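# Unlock and fold down a card table's standing leg

## Task

Release the lock on the one card table leg that still stands upright and lower it so it lies flat like the other three legs. It must stay folded by itself, not because the robot holds it. Afterwards open the grippers and move both arms away from the table.

## Robot and tools

Robot: two Doosan six-joint arms, left_arm and right_arm, each ending in a Robotiq 2F-85 two-finger gripper. The left arm's base is at (-0.052, +0.604, 0) m and the right arm's at (+0.043, -0.611, 0) m in the scene frame. That frame has its origin on the table surface midway between the arms, +x pointing out across the table, +z up, and left_arm on the +y side. The names left and right do not match image sides.

Gripper frame: fingers extend along the gripper's +z axis and close along its y axis. The reported end_effector_position is the spot between the pads when shut; closed fingertips extend about 19 mm past it (6 mm when fully open). While closing, the tips also travel about 13 mm farther from the wrist, so keep that gap above any surface. A flat plate sticks out roughly 9 cm toward the gripper's +x and rotates with it.

The 18-number row (used by every moving command): one flat list covering both arms. Numbers 1-9 are left_arm: dx, dy, dz, rx, ry, rz, then gripper position, force_limit, speed. Numbers 10-18 are the same for right_arm. All values are in [-1, 1]; send all 18 even if one arm is idle. dx..rz are an offset, not a pose: a target relative to that gripper's pose in the most recent result showing it (before any such result in a scene, or for later calls in the same reply, relative to where the arm is when the action begins), expressed in the gripper's own axes. Scale: 1.0 = 0.6 m of travel or 180 degrees; rx, ry, rz form one rotation vector. All zeros is not a pause: it pulls the arm back to that reference pose. To hold an arm still, repeat the offset back to its desired pose in a reply's first call, zeros afterwards.

Gripper numbers are absolute settings, not offsets. position: +1 fully open (85 mm), pads touch near -0.8, -1 closes until blocked. force_limit: pad force, roughly 20 N at -1, 128 N at 0, 235 N at +1 on a 40 mm object. speed: closing rate, roughly 20 mm/s at -1, 85 at 0, 150 at +1; faster closing adds some force. Stopped fingers ignore new force or speed until position changes by at least 0.01. To leave a gripper alone, resend its previous three numbers (0 is a real command).

Tools:
- execute_actions {actions, pictures}. actions holds at most one item. Empty list: just returns current state. {rows:[[18 numbers],...], steps:n}: up to 15 rows and 15 steps of 1/30 s (default 15); each row is its own target from the same reference pose, last row repeats if rows run out. {steps:n} without rows: waits up to 300 steps counted from the last result, including time spent thinking. A refused call moves nothing. pictures toggles camera images.
- move {target, speed}: target is one 18-number row as above (offsets). Each gripper travels a straight line toward its target, both finishing together, lasting 0.5 to 10 s (cut off at 10 s). speed is top speed in m/s, 0.002 to 0.5, default 0.25; rotation capped at twice that in rad/s. Gripper numbers are sent at the start. Paths do not avoid obstacles or the other arm, may lag, stray or overshoot, especially near full reach. The result adds a move: line with the ending (done, off_target, moving, held, fault) and limits (paced = pose clipped, held = some steps blocked), plus each gripper's remaining distance.
- wait {seconds}: 0 to 10 s, nothing new sent.
- zoom_image {camera, region}: camera is cam_high (672x504), cam_low (672x504), cam_left_wrist (504x504) or cam_right_wrist (504x504); region [x0,y0,x1,y1] in pixels from top-left, at most 504x504.
- read_manual {section}: only "licences"; no motion.
- finished_scene {scene}: pass the current scene number to close it irreversibly and have it judged; the goal must hold afterward.

Motion limits: each step the commanded pose is clipped to within 70 mm and 16 degrees of the measured one; position wins over orientation if both can't be met. After an action the arm only drifts to its last clipped pose, so far targets need follow-up commands. Elbows stop just short of straight.

Results: state line left_arm: ... | right_arm: ... gives position (m), quat_wxyz and velocities in the scene frame; printed positions may be off at long reach. object_status: 0 moving, 1 blocked while opening, 2 blocked while closing (a grip), 3 reached target or pads met. position_measured is in counts: 3 open, ~78 = 60 mm, ~130 = 40 mm, ~180 = 20 mm, ~230 pads together. HELD marks steps not sent; a pose unreachable line means a clearance check altered that arm's command. Hand target shows where the controller is driving each gripper. MOTOR HOT warns of heating from holding loads; overheating brakes the arm.

Avoid: arms are stiff, so aiming even slightly into a firm surface can fault. Joint torque over its load limit (waist/shoulder 299, elbow 140, wrist joints 39.6 N m) or any external force of 144 N stops that arm for 10 s. Fast contacts hit hard; don't let arms collide or squeeze each other; don't drop things, slam, or push anything off the work area. Loose objects may occasionally be nudged by outside disturbances.

Each tool is called after "Call:" as name([rows], argument=value, ...), one row to a line, values as JSON.

## Session

Call:
execute_actions(actions=[])

Scene clock: 0.00 s of 4050.00 s.
left_arm: end_effector_position=(+0.2673, +0.6681, +0.3265) position_measured=3 object_status=3 end_effector_quat_wxyz=(+0.627, -0.668, -0.308, +0.258) end_effector_velocity=(-0.000, -0.000, -0.000) end_effector_angular_velocity=(-0.001, +0.001, -0.001) | right_arm: end_effector_position=(+0.6653, -0.5607, +0.2184) position_measured=3 object_status=3 end_effector_quat_wxyz=(-0.047, -0.482, +0.558, +0.673) end_effector_velocity=(+0.001, +0.000, -0.001) end_effector_angular_velocity=(-0.000, +0.001, +0.002)
Joint positions: left_arm=[-0.46   0.268  2.1    0.537  2.183  1.896] | right_arm=[-0.23   0.747  1.529  0.707  2.197 -1.694]
Joint velocities: left_arm=[-0.001 -0.     0.001 -0.001 -0.001  0.   ] | right_arm=[ 0.001  0.002 -0.001 -0.001  0.     0.   ]
Hand target (left_arm): +0.267, +0.668, +0.327; +0.627, -0.668, -0.308, +0.258
Hand target (right_arm): +0.665, -0.561, +0.218; -0.047, -0.482, +0.558, +0.673

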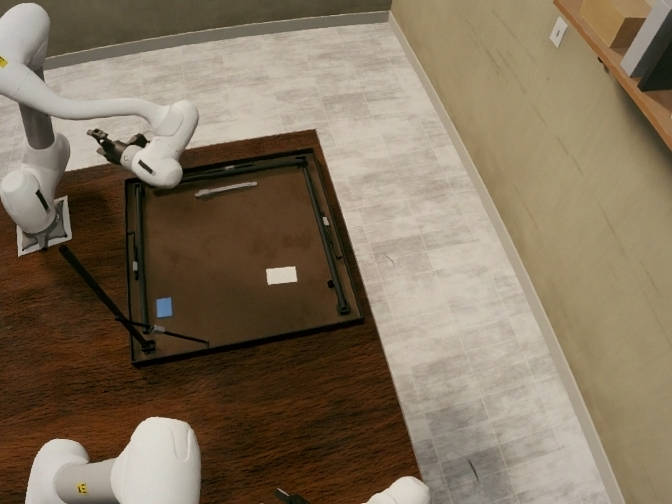

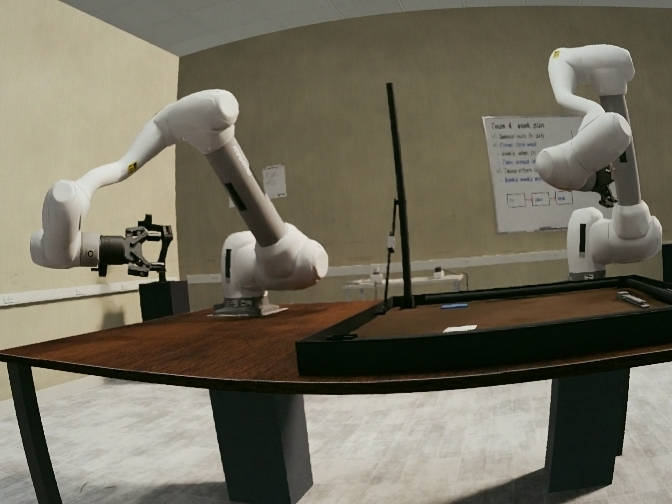

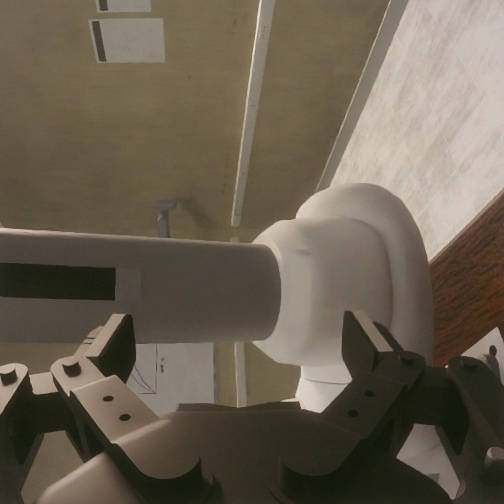

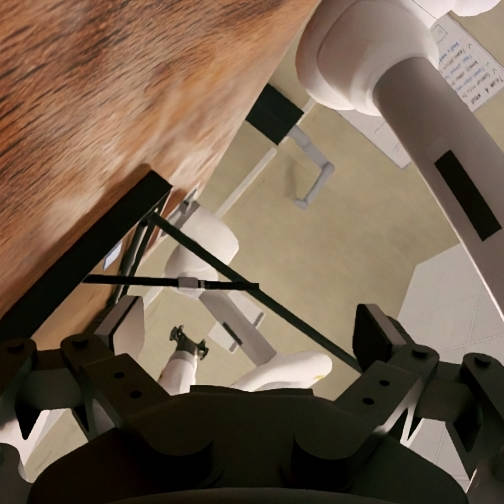

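Call:
zoom_image(camera="cam_high", region=[40, 140, 380, 380])

Call:
zoom_image(camera="cam_right_wrist", region=[60, 160, 300, 340])

Call:
zoom_image(camera="cam_low", region=[300, 180, 500, 330])

Region (40, 140, 380, 380) of cam_high's 672x504 image, scaled by 1.482, with more detail than that image has; it fills the top 356 rows of this view, and the rest is white.

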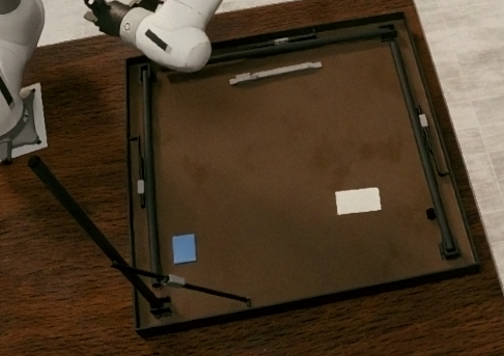

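Region (60, 160, 300, 340) of cam_right_wrist's 504x504 image, scaled by 2.100, with more detail than that image has; it fills the top 378 rows of this view, and the rest is white.

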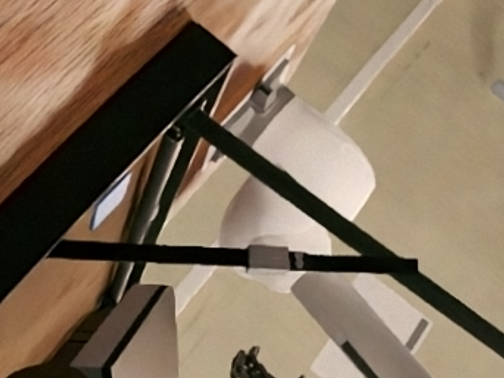

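Region (300, 180, 500, 330) of cam_low's 672x504 image, scaled by 2.520, with more detail than that image has; it fills the top 378 rows of this view, and the rest is white.

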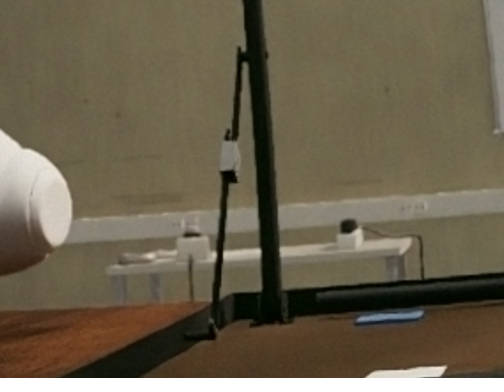

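Call:
move(target=[0,0,0,0,0,0,1,0,0, 0.087,0.092,0.617,-0.061,-0.269,0.467,1,0,0])

Scene clock: 27.57 s of 4050.00 s.
left_arm: end_effector_position=(+0.2673, +0.6681, +0.3265) position_measured=3 object_status=3 end_effector_quat_wxyz=(+0.627, -0.668, -0.308, +0.258) end_effector_velocity=(-0.000, +0.000, +0.000) end_effector_angular_velocity=(+0.002, -0.001, -0.000) | right_arm: end_effector_position=(+0.3512, -0.3516, +0.1985) position_measured=3 object_status=3 end_effector_quat_wxyz=(-0.300, +0.300, +0.641, +0.640) end_effector_velocity=(-0.000, +0.000, +0.000) end_effector_angular_velocity=(-0.000, -0.000, +0.000)
Joint positions: left_arm=[-0.46   0.268  2.1    0.537  2.183  1.896] | right_arm=[-0.238  0.304  2.615  1.336  1.622 -0.478]
Joint velocities: left_arm=[ 0.    -0.     0.     0.001  0.001 -0.001] | right_arm=[ 0.001 -0.001 -0.     0.001 -0.     0.001]
Hand target (left_arm): +0.267, +0.668, +0.327; +0.627, -0.668, -0.308, +0.258
Hand target (right_arm): +0.351, -0.352, +0.199; -0.300, +0.300, +0.641, +0.640
Off the commanded pose (left_arm): 0.000 m, 0 deg.
Off the commanded pose (right_arm): 0.001 m, 0 deg.
After step 90, 20.80 s passed at rest.
move: done

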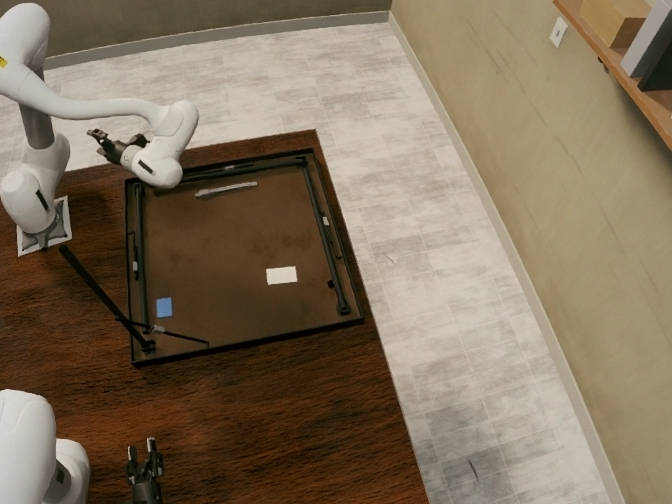

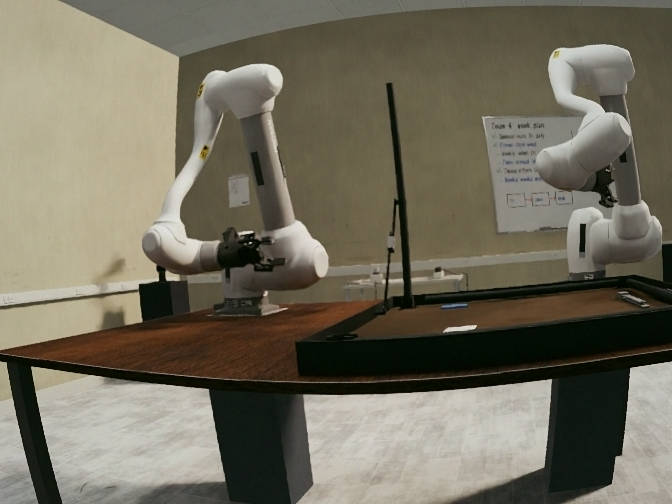

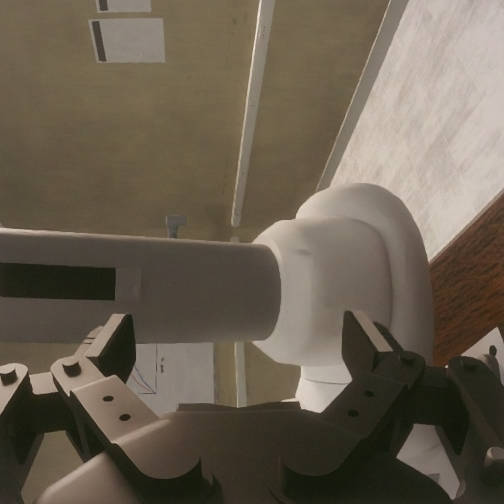

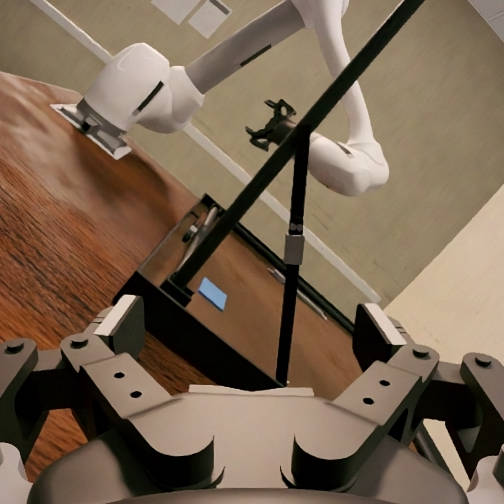

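Call:
move(target=[0,0,0,0,0,0,1,0,0, 0,0.08,0.3,0,0,0,1,0,0])

Scene clock: 34.80 s of 4050.00 s.
left_arm: end_effector_position=(+0.2673, +0.6681, +0.3265) position_measured=3 object_status=3 end_effector_quat_wxyz=(+0.627, -0.668, -0.308, +0.258) end_effector_velocity=(-0.000, +0.001, +0.000) end_effector_angular_velocity=(+0.002, +0.002, +0.001) | right_arm: end_effector_position=(+0.3879, -0.1719, +0.2289) position_measured=3 object_status=3 end_effector_quat_wxyz=(-0.300, +0.300, +0.641, +0.640) end_effector_velocity=(-0.001, +0.000, -0.001) end_effector_angular_velocity=(-0.000, +0.003, +0.000)
Joint positions: left_arm=[-0.46   0.268  2.1    0.537  2.183  1.896] | right_arm=[ 0.294  0.271  2.496  1.843  1.464 -0.335]
Joint velocities: left_arm=[0.001 0.    0.001 0.001 0.001 0.   ] | right_arm=[0.001 0.002 0.001 0.001 0.    0.   ]
Hand target (left_arm): +0.267, +0.668, +0.327; +0.627, -0.668, -0.308, +0.258
Hand target (right_arm): +0.388, -0.172, +0.229; -0.300, +0.300, +0.641, +0.640
Off the commanded pose (left_arm): 0.000 m, 0 deg.
Off the commanded pose (right_arm): 0.000 m, 0 deg.
After step 90, 3.07 s passed at rest.
move: done

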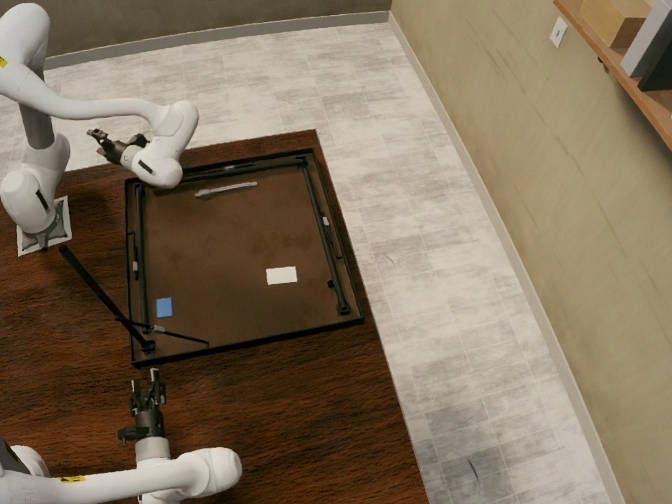

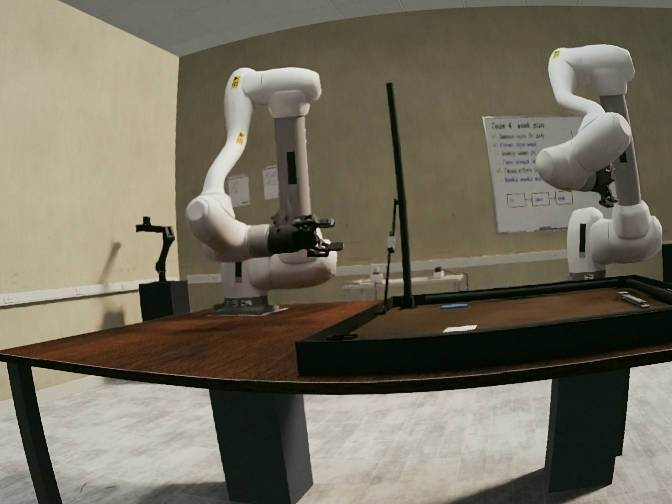

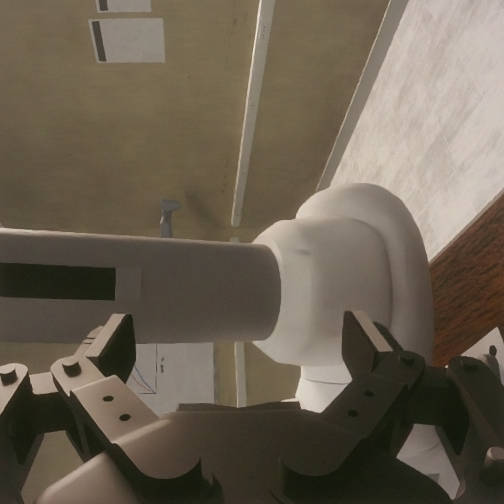

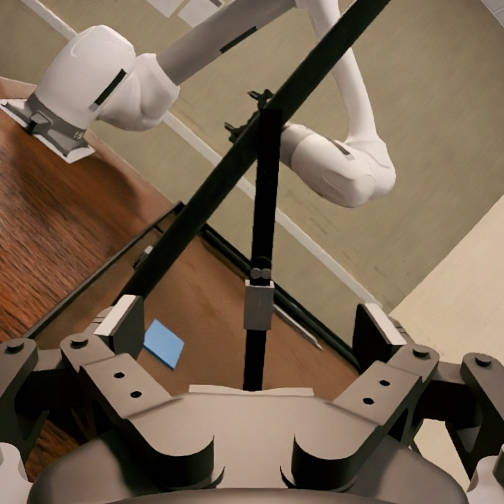

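Call:
move(target=[0,0,0,0,0,0,1,0,0, -0.1,0.02,0.17,0,0,0,1,0,0], speed=0.15)

Scene clock: 44.20 s of 4050.00 s.
left_arm: end_effector_position=(+0.2673, +0.6681, +0.3265) position_measured=3 object_status=3 end_effector_quat_wxyz=(+0.627, -0.668, -0.308, +0.258) end_effector_velocity=(-0.000, +0.000, -0.000) end_effector_angular_velocity=(+0.000, +0.000, +0.001) | right_arm: end_effector_position=(+0.4354, -0.0700, +0.1905) position_measured=3 object_status=3 end_effector_quat_wxyz=(-0.300, +0.300, +0.641, +0.640) end_effector_velocity=(+0.001, +0.000, +0.000) end_effector_angular_velocity=(+0.001, -0.001, -0.001)
Joint positions: left_arm=[-0.46   0.268  2.1    0.537  2.183  1.896] | right_arm=[ 0.479  0.437  2.344  2.021  1.406 -0.371]
Joint velocities: left_arm=[ 0.001  0.     0.     0.    -0.    -0.   ] | right_arm=[-0.     0.    -0.001  0.001 -0.    -0.   ]
Hand target (left_arm): +0.267, +0.668, +0.327; +0.627, -0.668, -0.308, +0.258
Hand target (right_arm): +0.435, -0.070, +0.190; -0.300, +0.300, +0.641, +0.640
Off the commanded pose (left_arm): 0.000 m, 0 deg.
Off the commanded pose (right_arm): 0.000 m, 0 deg.
After step 90, 5.27 s passed at rest.
move: done

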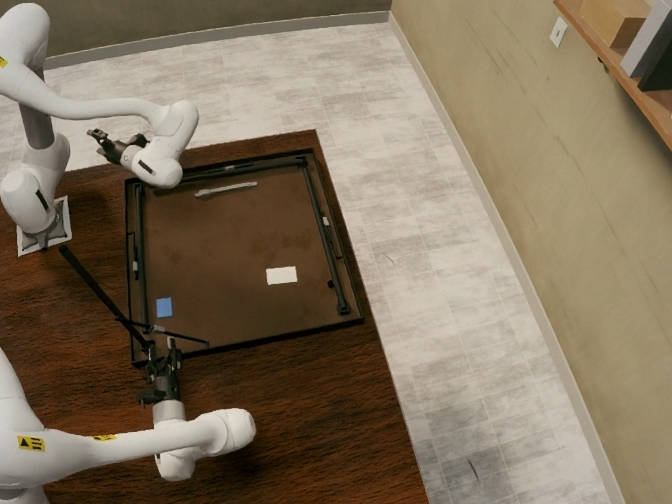

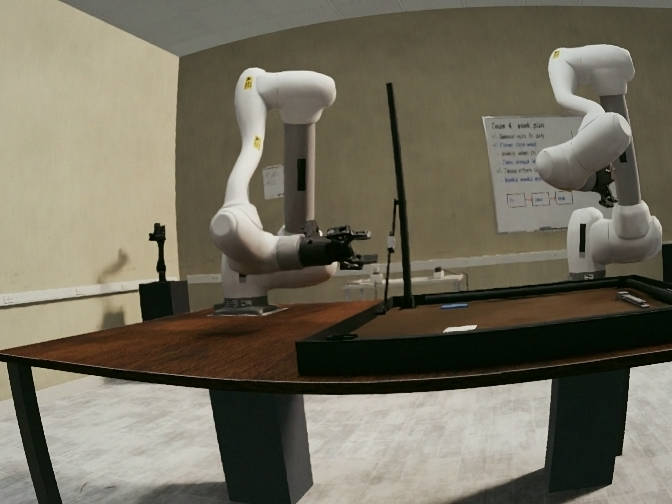

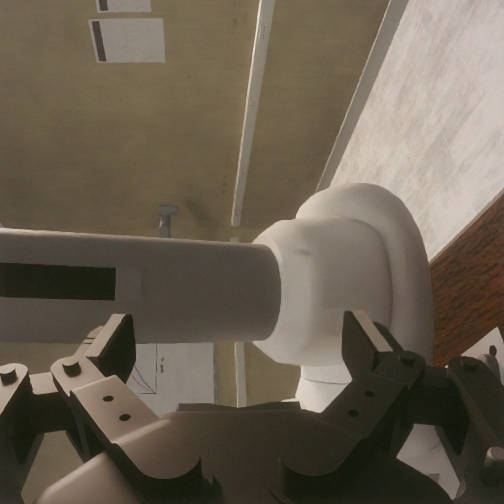

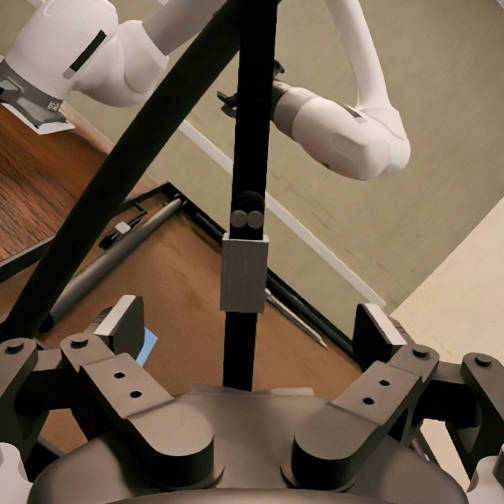

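Call:
move(target=[0,0,0,0,0,0,1,0,0, 0.01,0,0.09,0,0,0,1,0,0], speed=0.08)

Scene clock: 50.17 s of 4050.00 s.
left_arm: end_effector_position=(+0.2673, +0.6681, +0.3265) position_measured=3 object_status=3 end_effector_quat_wxyz=(+0.627, -0.668, -0.308, +0.258) end_effector_velocity=(+0.000, -0.001, +0.000) end_effector_angular_velocity=(+0.000, -0.000, +0.000) | right_arm: end_effector_position=(+0.4315, -0.0161, +0.1950) position_measured=3 object_status=3 end_effector_quat_wxyz=(-0.300, +0.300, +0.641, +0.640) end_effector_velocity=(+0.001, +0.000, +0.001) end_effector_angular_velocity=(+0.001, -0.002, -0.002)
Joint positions: left_arm=[-0.46   0.268  2.1    0.537  2.183  1.896] | right_arm=[ 0.582  0.45   2.292  2.113  1.354 -0.355]
Joint velocities: left_arm=[-0.001  0.    -0.001 -0.001  0.001 -0.   ] | right_arm=[-0.001 -0.001 -0.001  0.001 -0.    -0.   ]
Hand target (left_arm): +0.267, +0.668, +0.327; +0.627, -0.668, -0.308, +0.258
Hand target (right_arm): +0.432, -0.016, +0.195; -0.300, +0.300, +0.641, +0.640
Off the commanded pose (left_arm): 0.000 m, 0 deg.
Off the commanded pose (right_arm): 0.000 m, 0 deg.
After step 90, 2.00 s passed at rest.
move: done

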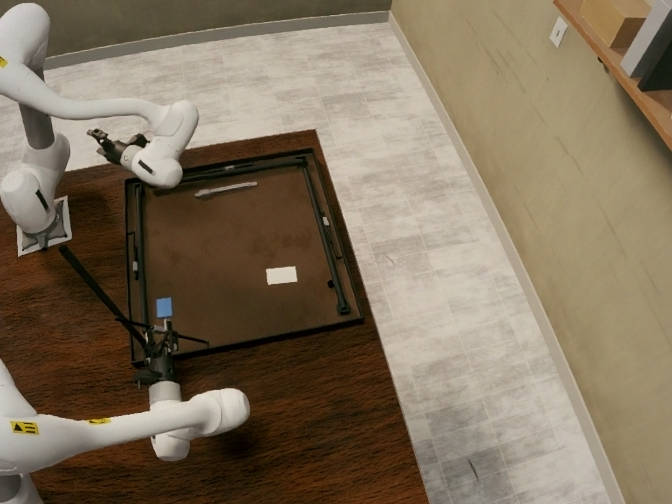

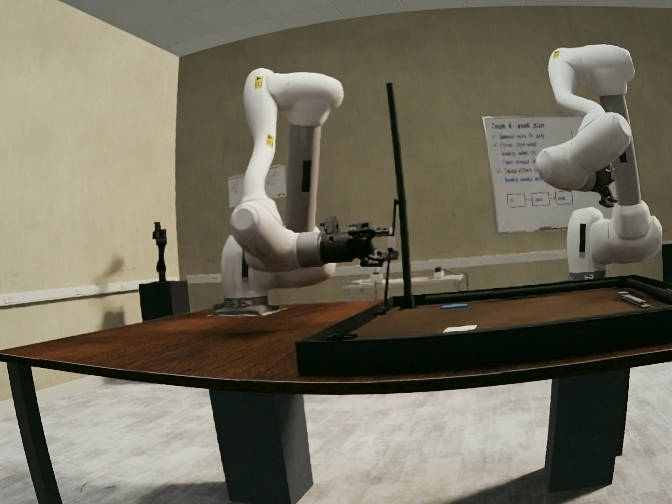

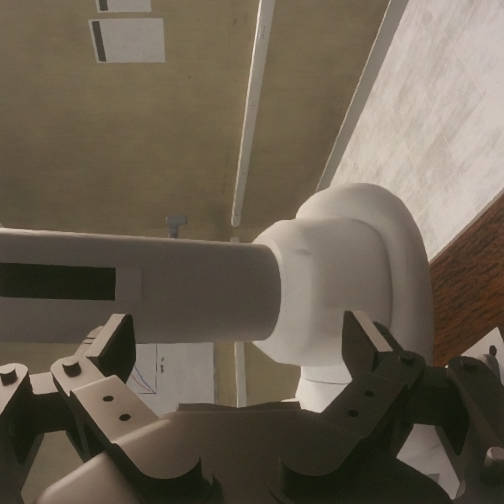

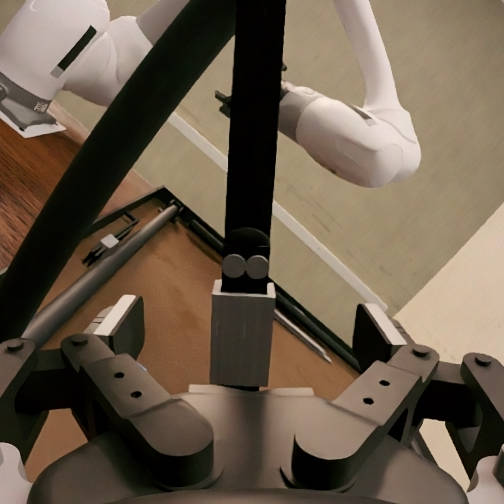

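Advance a little and grip.

Call:
move(target=[0,0,0,0,0,0,1,0,0, 0,-0.004,0.02,0,0,0,1,0,0], speed=0.05)

Call:
move(target=[0,0,0,0,0,0,1,0,0, 0,0,0,0,0,0,-1,-0.6,-0.3])

Call:
move(target=[0,0,0,0,0,0,1,0,0, -0.07,-0.003,0,0,0,0,-1,-0.6,-0.3], speed=0.03)

Scene clock: 56.80 s of 4050.00 s.
left_arm: end_effector_position=(+0.2673, +0.6681, +0.3265) position_measured=3 object_status=3 end_effector_quat_wxyz=(+0.627, -0.668, -0.308, +0.258) end_effector_velocity=(-0.000, +0.000, -0.000) end_effector_angular_velocity=(-0.000, -0.001, +0.002) | right_arm: end_effector_position=(+0.4297, -0.0041, +0.1934) position_measured=3 object_status=3 end_effector_quat_wxyz=(-0.300, +0.300, +0.641, +0.640) end_effector_velocity=(-0.001, +0.000, -0.001) end_effector_angular_velocity=(-0.001, +0.001, +0.001)
Joint positions: left_arm=[-0.46   0.268  2.1    0.537  2.183  1.896] | right_arm=[ 0.604  0.458  2.282  2.134  1.345 -0.357]
Joint velocities: left_arm=[ 0.001  0.     0.    -0.001 -0.001 -0.001] | right_arm=[ 0.     0.001  0.    -0.     0.    -0.   ]
Hand target (left_arm): +0.267, +0.668, +0.327; +0.627, -0.668, -0.308, +0.258
Hand target (right_arm): +0.430, -0.004, +0.193; -0.300, +0.300, +0.641, +0.640
Off the commanded pose (left_arm): 0.000 m, 0 deg.
Off the commanded pose (right_arm): 0.000 m, 0 deg.
After step 90, 2.93 s passed at rest.
move: done

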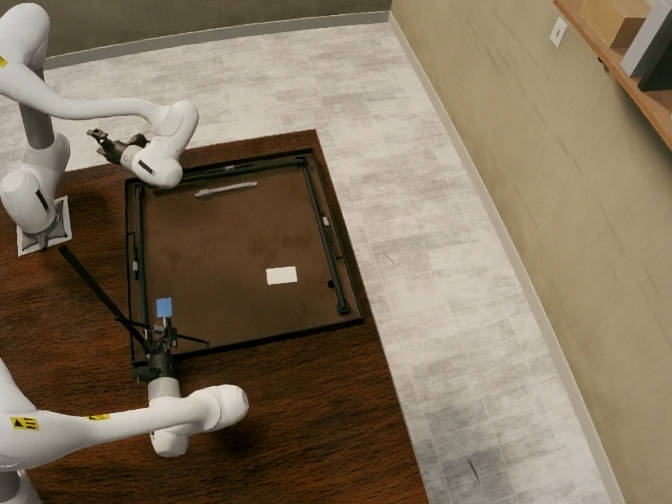

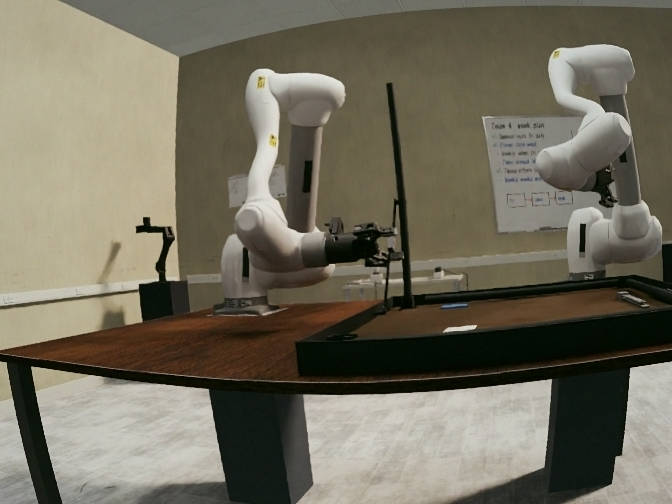

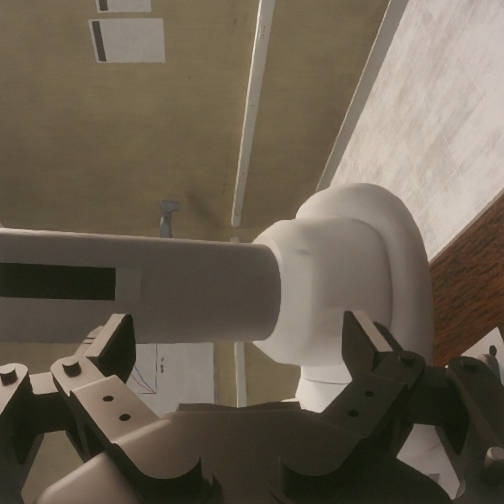

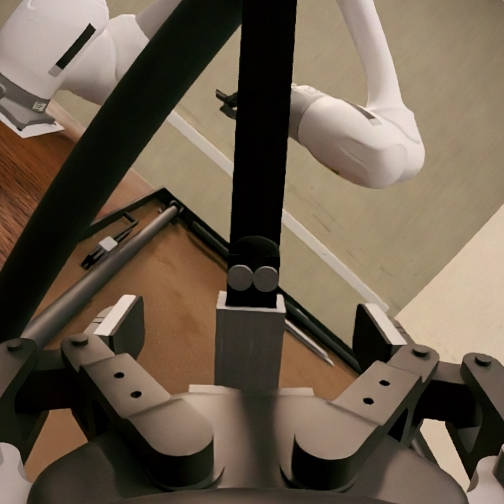

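Scene clock: 58.07 s of 4050.00 s.
left_arm: end_effector_position=(+0.2673, +0.6681, +0.3265) position_measured=3 object_status=3 end_effector_quat_wxyz=(+0.627, -0.668, -0.308, +0.258) end_effector_velocity=(+0.000, -0.000, -0.001) end_effector_angular_velocity=(-0.002, -0.001, -0.001) | right_arm: end_effector_position=(+0.4297, -0.0041, +0.1934) position_measured=177 object_status=0 end_effector_quat_wxyz=(-0.300, +0.300, +0.641, +0.640) end_effector_velocity=(-0.001, -0.000, -0.001) end_effector_angular_velocity=(-0.002, +0.002, +0.001)
Joint positions: left_arm=[-0.46   0.268  2.1    0.537  2.183  1.896] | right_arm=[ 0.604  0.458  2.282  2.134  1.345 -0.357]
Joint velocities: left_arm=[-0.     0.     0.    -0.    -0.003  0.001] | right_arm=[ 0.     0.001  0.002 -0.001 -0.    -0.   ]
Hand target (left_arm): +0.267, +0.668, +0.327; +0.627, -0.668, -0.308, +0.258
Hand target (right_arm): +0.430, -0.004, +0.193; -0.300, +0.300, +0.641, +0.640
Off the commanded pose (left_arm): 0.000 m, 0 deg.
Off the commanded pose (right_arm): 0.000 m, 0 deg.
move: done

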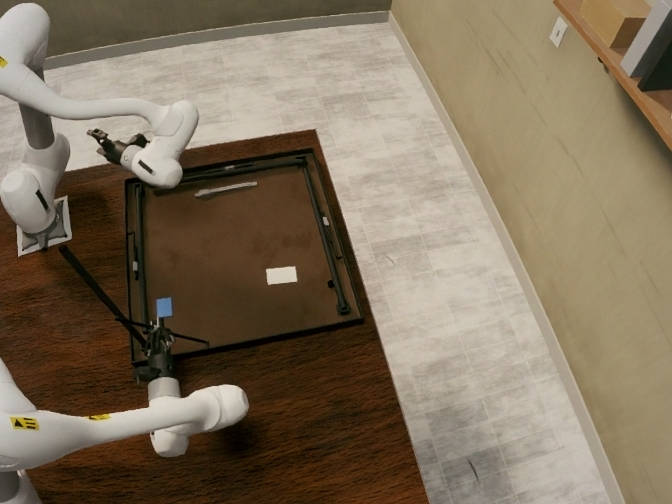

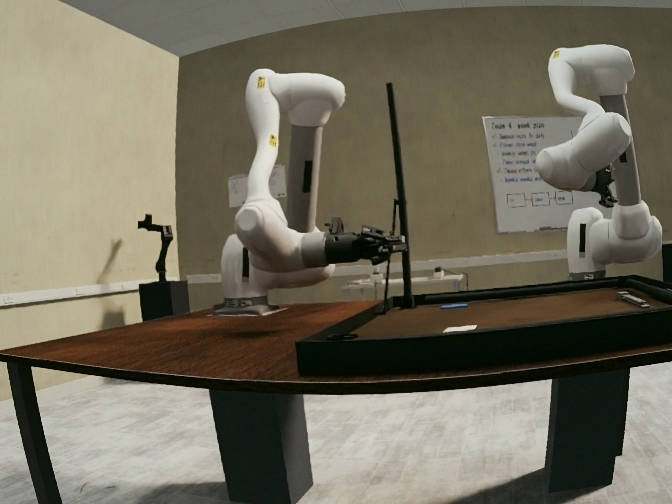

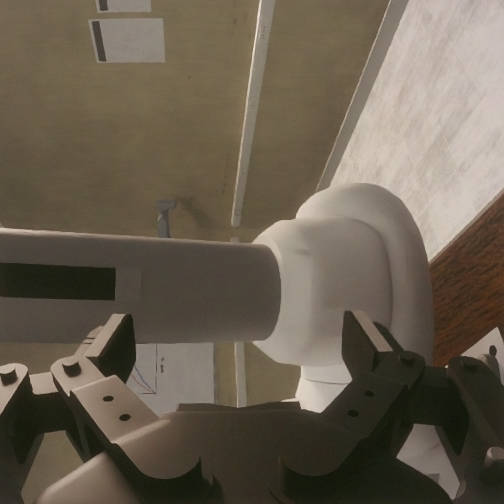

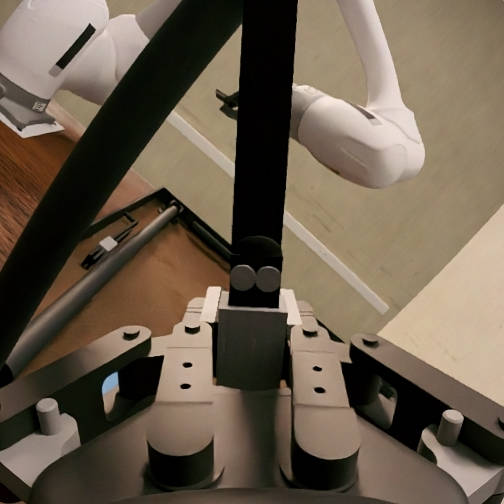

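Scene clock: 59.70 s of 4050.00 s.
left_arm: end_effector_position=(+0.2673, +0.6681, +0.3265) position_measured=3 object_status=3 end_effector_quat_wxyz=(+0.627, -0.668, -0.308, +0.258) end_effector_velocity=(+0.000, -0.000, +0.001) end_effector_angular_velocity=(+0.003, -0.000, -0.002) | right_arm: end_effector_position=(+0.4552, -0.0041, +0.1601) position_measured=177 object_status=2 end_effector_quat_wxyz=(-0.300, +0.300, +0.641, +0.640) end_effector_velocity=(+0.000, +0.000, +0.001) end_effector_angular_velocity=(+0.001, -0.002, +0.000)
Joint positions: left_arm=[-0.46   0.268  2.1    0.537  2.183  1.896] | right_arm=[ 0.576  0.539  2.246  2.115  1.378 -0.392]
Joint velocities: left_arm=[-0.001  0.    -0.     0.002  0.001 -0.001] | right_arm=[ 0.    -0.001 -0.001  0.    -0.     0.   ]
Hand target (left_arm): +0.267, +0.668, +0.327; +0.627, -0.668, -0.308, +0.258
Hand target (right_arm): +0.455, -0.004, +0.160; -0.300, +0.300, +0.641, +0.640
Off the commanded pose (left_arm): 0.000 m, 0 deg.
Off the commanded pose (right_arm): 0.000 m, 0 deg.
move: done

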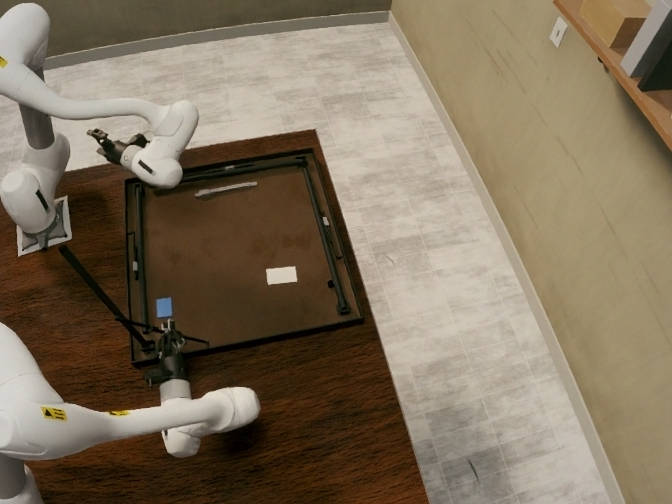

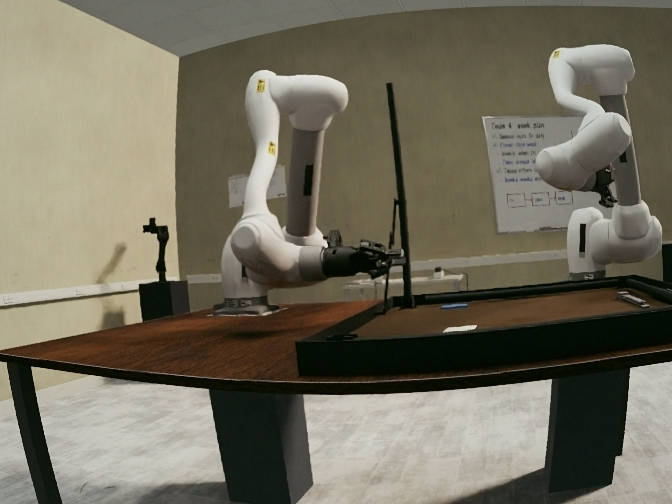

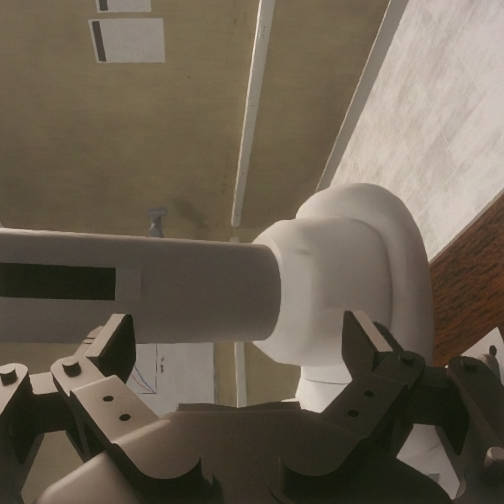

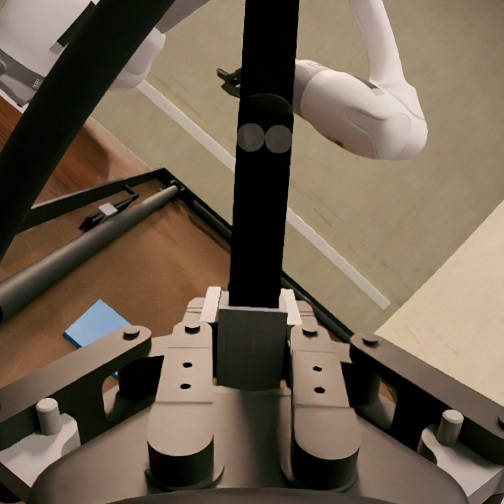

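Call:
move(target=[0,0,0,0,0,0,1,0,0, -0.009,0.071,0,0,0,0.083,-1,-0.6,-0.3], speed=0.04)

Scene clock: 71.93 s of 4050.00 s.
left_arm: end_effector_position=(+0.2673, +0.6681, +0.3265) position_measured=3 object_status=3 end_effector_quat_wxyz=(+0.627, -0.668, -0.308, +0.258) end_effector_velocity=(+0.000, +0.000, +0.000) end_effector_angular_velocity=(+0.001, -0.001, -0.001) | right_arm: end_effector_position=(+0.4914, -0.0040, +0.1832) position_measured=177 object_status=2 end_effector_quat_wxyz=(-0.380, +0.381, +0.597, +0.595) end_effector_velocity=(-0.001, +0.000, -0.001) end_effector_angular_velocity=(-0.001, +0.001, +0.002)
Joint positions: left_arm=[-0.46   0.268  2.1    0.537  2.183  1.896] | right_arm=[ 0.54   0.519  2.188  2.066  1.351 -0.054]
Joint velocities: left_arm=[-0.    -0.     0.     0.001 -0.    -0.001] | right_arm=[ 0.     0.001  0.    -0.002 -0.     0.001]
Hand target (left_arm): +0.267, +0.668, +0.327; +0.627, -0.668, -0.308, +0.258
Hand target (right_arm): +0.491, -0.004, +0.183; -0.380, +0.381, +0.597, +0.595
Off the commanded pose (left_arm): 0.000 m, 0 deg.
Off the commanded pose (right_arm): 0.000 m, 0 deg.
After step 90, 5.73 s passed at rest.
move: done

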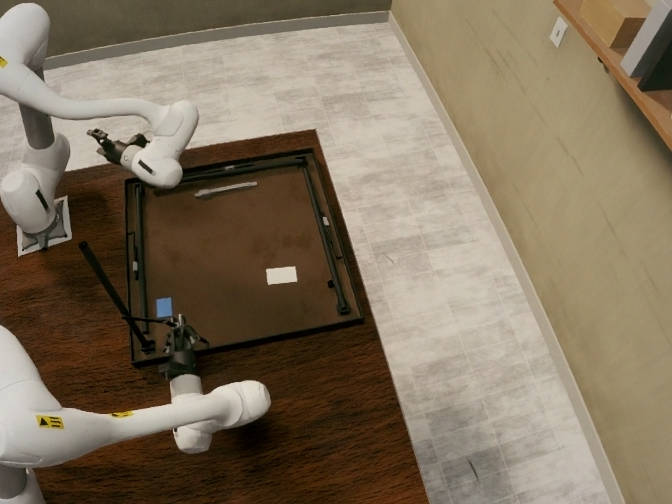

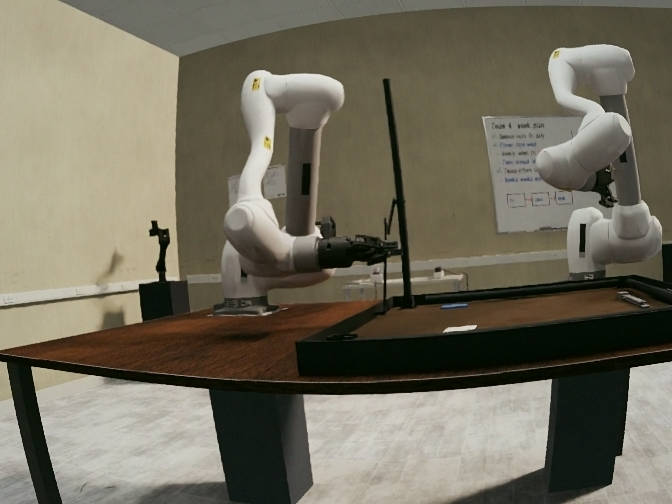

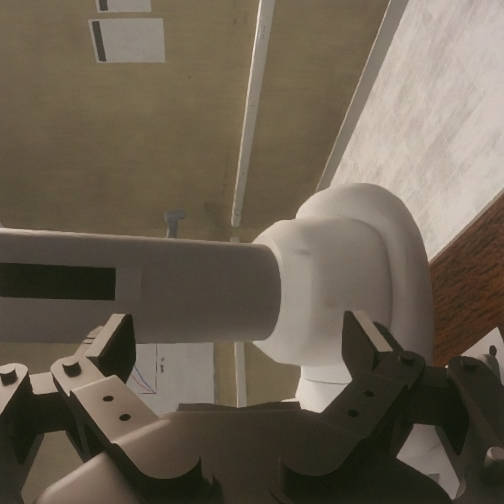

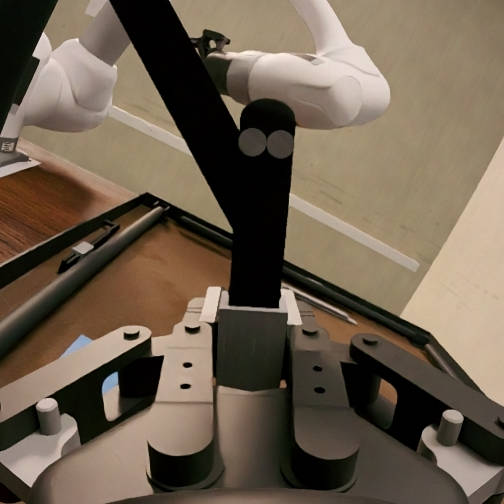

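Call:
move(target=[-0.785,-0.365,-0.733,-0.562,0.556,-0.192,1,0,0, 0,0,0,0,0,0,-1,-0.6,-0.3], speed=0.3)

Scene clock: 96.53 s of 4050.00 s.
left_arm: end_effector_position=(+0.2511, +0.0298, +0.5610) position_measured=3 object_status=3 end_effector_quat_wxyz=(+0.001, +0.707, +0.000, +0.708) end_effector_velocity=(-0.000, -0.000, +0.000) end_effector_angular_velocity=(-0.001, -0.001, -0.001) | right_arm: end_effector_position=(+0.4914, -0.0040, +0.1832) position_measured=177 object_status=2 end_effector_quat_wxyz=(-0.380, +0.381, +0.597, +0.595) end_effector_velocity=(-0.000, +0.000, -0.001) end_effector_angular_velocity=(-0.001, +0.001, +0.001)
Joint positions: left_arm=[-1.768  0.089  1.866  1.553  1.619  1.184] | right_arm=[ 0.54   0.519  2.188  2.066  1.351 -0.054]
Joint velocities: left_arm=[-0.    -0.     0.     0.001 -0.    -0.001] | right_arm=[ 0.     0.001 -0.    -0.001 -0.    -0.   ]
Hand target (left_arm): +0.251, +0.030, +0.561; +0.001, +0.707, +0.000, +0.708
Hand target (right_arm): +0.491, -0.004, +0.183; -0.380, +0.381, +0.597, +0.595
Off the commanded pose (left_arm): 0.001 m, 0 deg.
Off the commanded pose (right_arm): 0.000 m, 0 deg.
After step 90, 16.97 s passed at rest.
move: done

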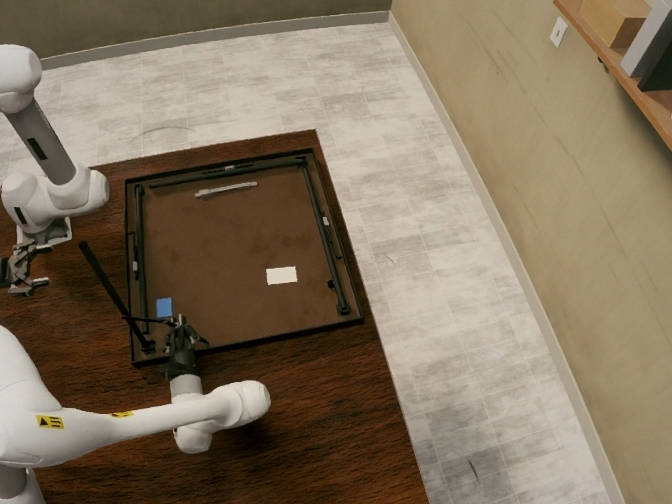

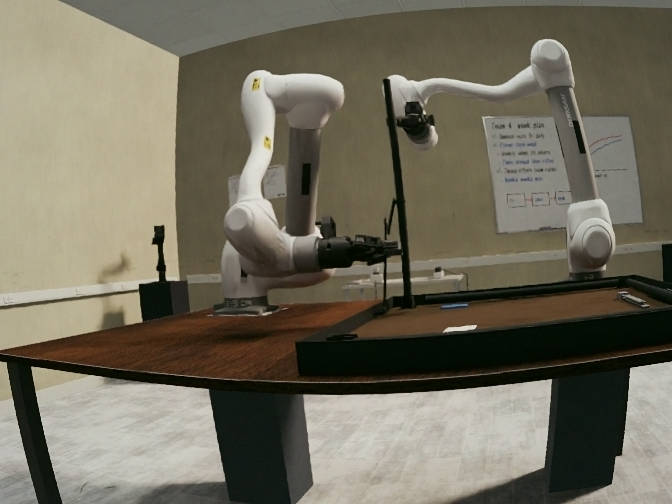

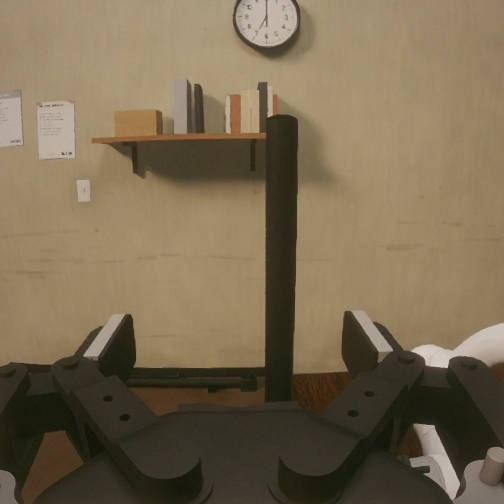

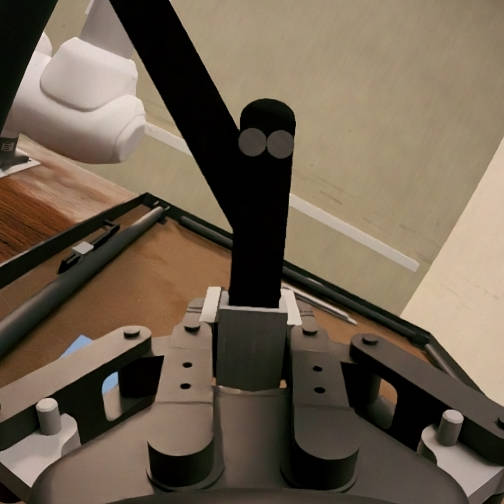

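Call:
move(target=[0,0.05,0.15,0,0,0,1,0,0, 0,0,0,0,0,0,-1,-0.6,-0.3], speed=0.15)

Scene clock: 104.13 s of 4050.00 s.
left_arm: end_effector_position=(+0.3410, -0.0003, +0.5612) position_measured=3 object_status=3 end_effector_quat_wxyz=(+0.001, +0.707, +0.000, +0.708) end_effector_velocity=(+0.001, +0.000, -0.001) end_effector_angular_velocity=(+0.000, +0.001, +0.000) | right_arm: end_effector_position=(+0.4914, -0.0040, +0.1832) position_measured=177 object_status=2 end_effector_quat_wxyz=(-0.380, +0.381, +0.597, +0.595) end_effector_velocity=(+0.001, -0.000, +0.001) end_effector_angular_velocity=(+0.001, -0.002, -0.001)
Joint positions: left_arm=[-1.617  0.147  1.8    1.609  1.479  1.191] | right_arm=[ 0.54   0.519  2.188  2.066  1.351 -0.054]
Joint velocities: left_arm=[ 0.001  0.     0.    -0.    -0.001 -0.001] | right_arm=[-0.001 -0.002 -0.    -0.     0.    -0.   ]
Hand target (left_arm): +0.341, -0.000, +0.561; +0.001, +0.707, +0.000, +0.708
Hand target (right_arm): +0.491, -0.004, +0.183; -0.380, +0.381, +0.597, +0.595
Off the commanded pose (left_arm): 0.000 m, 0 deg.
Off the commanded pose (right_arm): 0.000 m, 0 deg.
After step 90, 3.63 s passed at rest.
move: done

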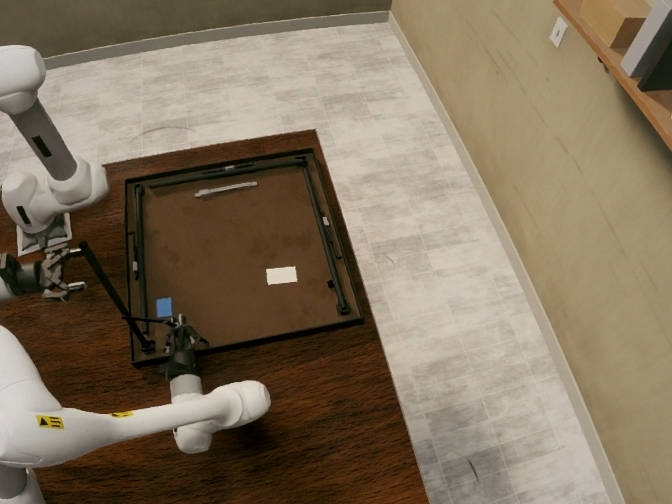

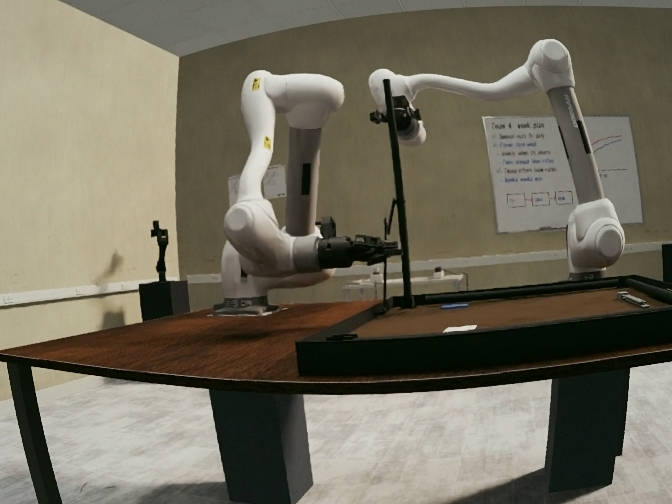

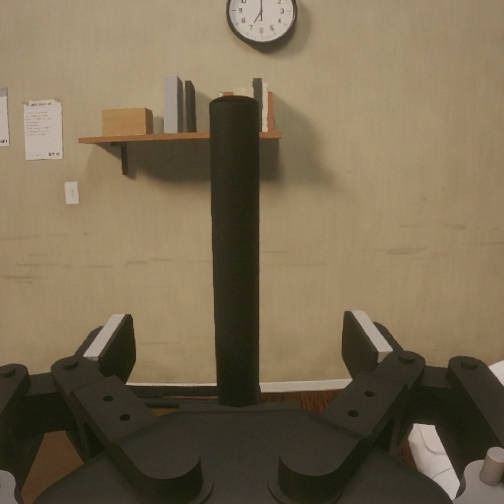

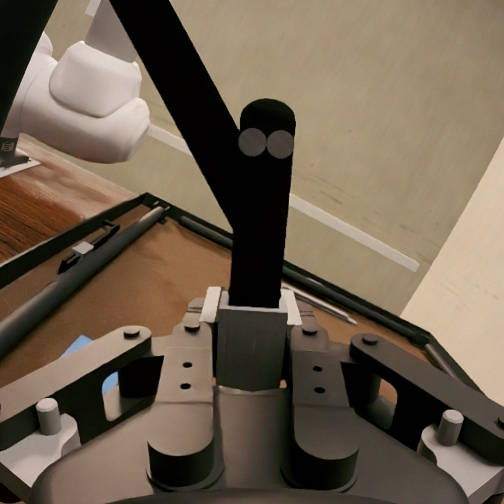

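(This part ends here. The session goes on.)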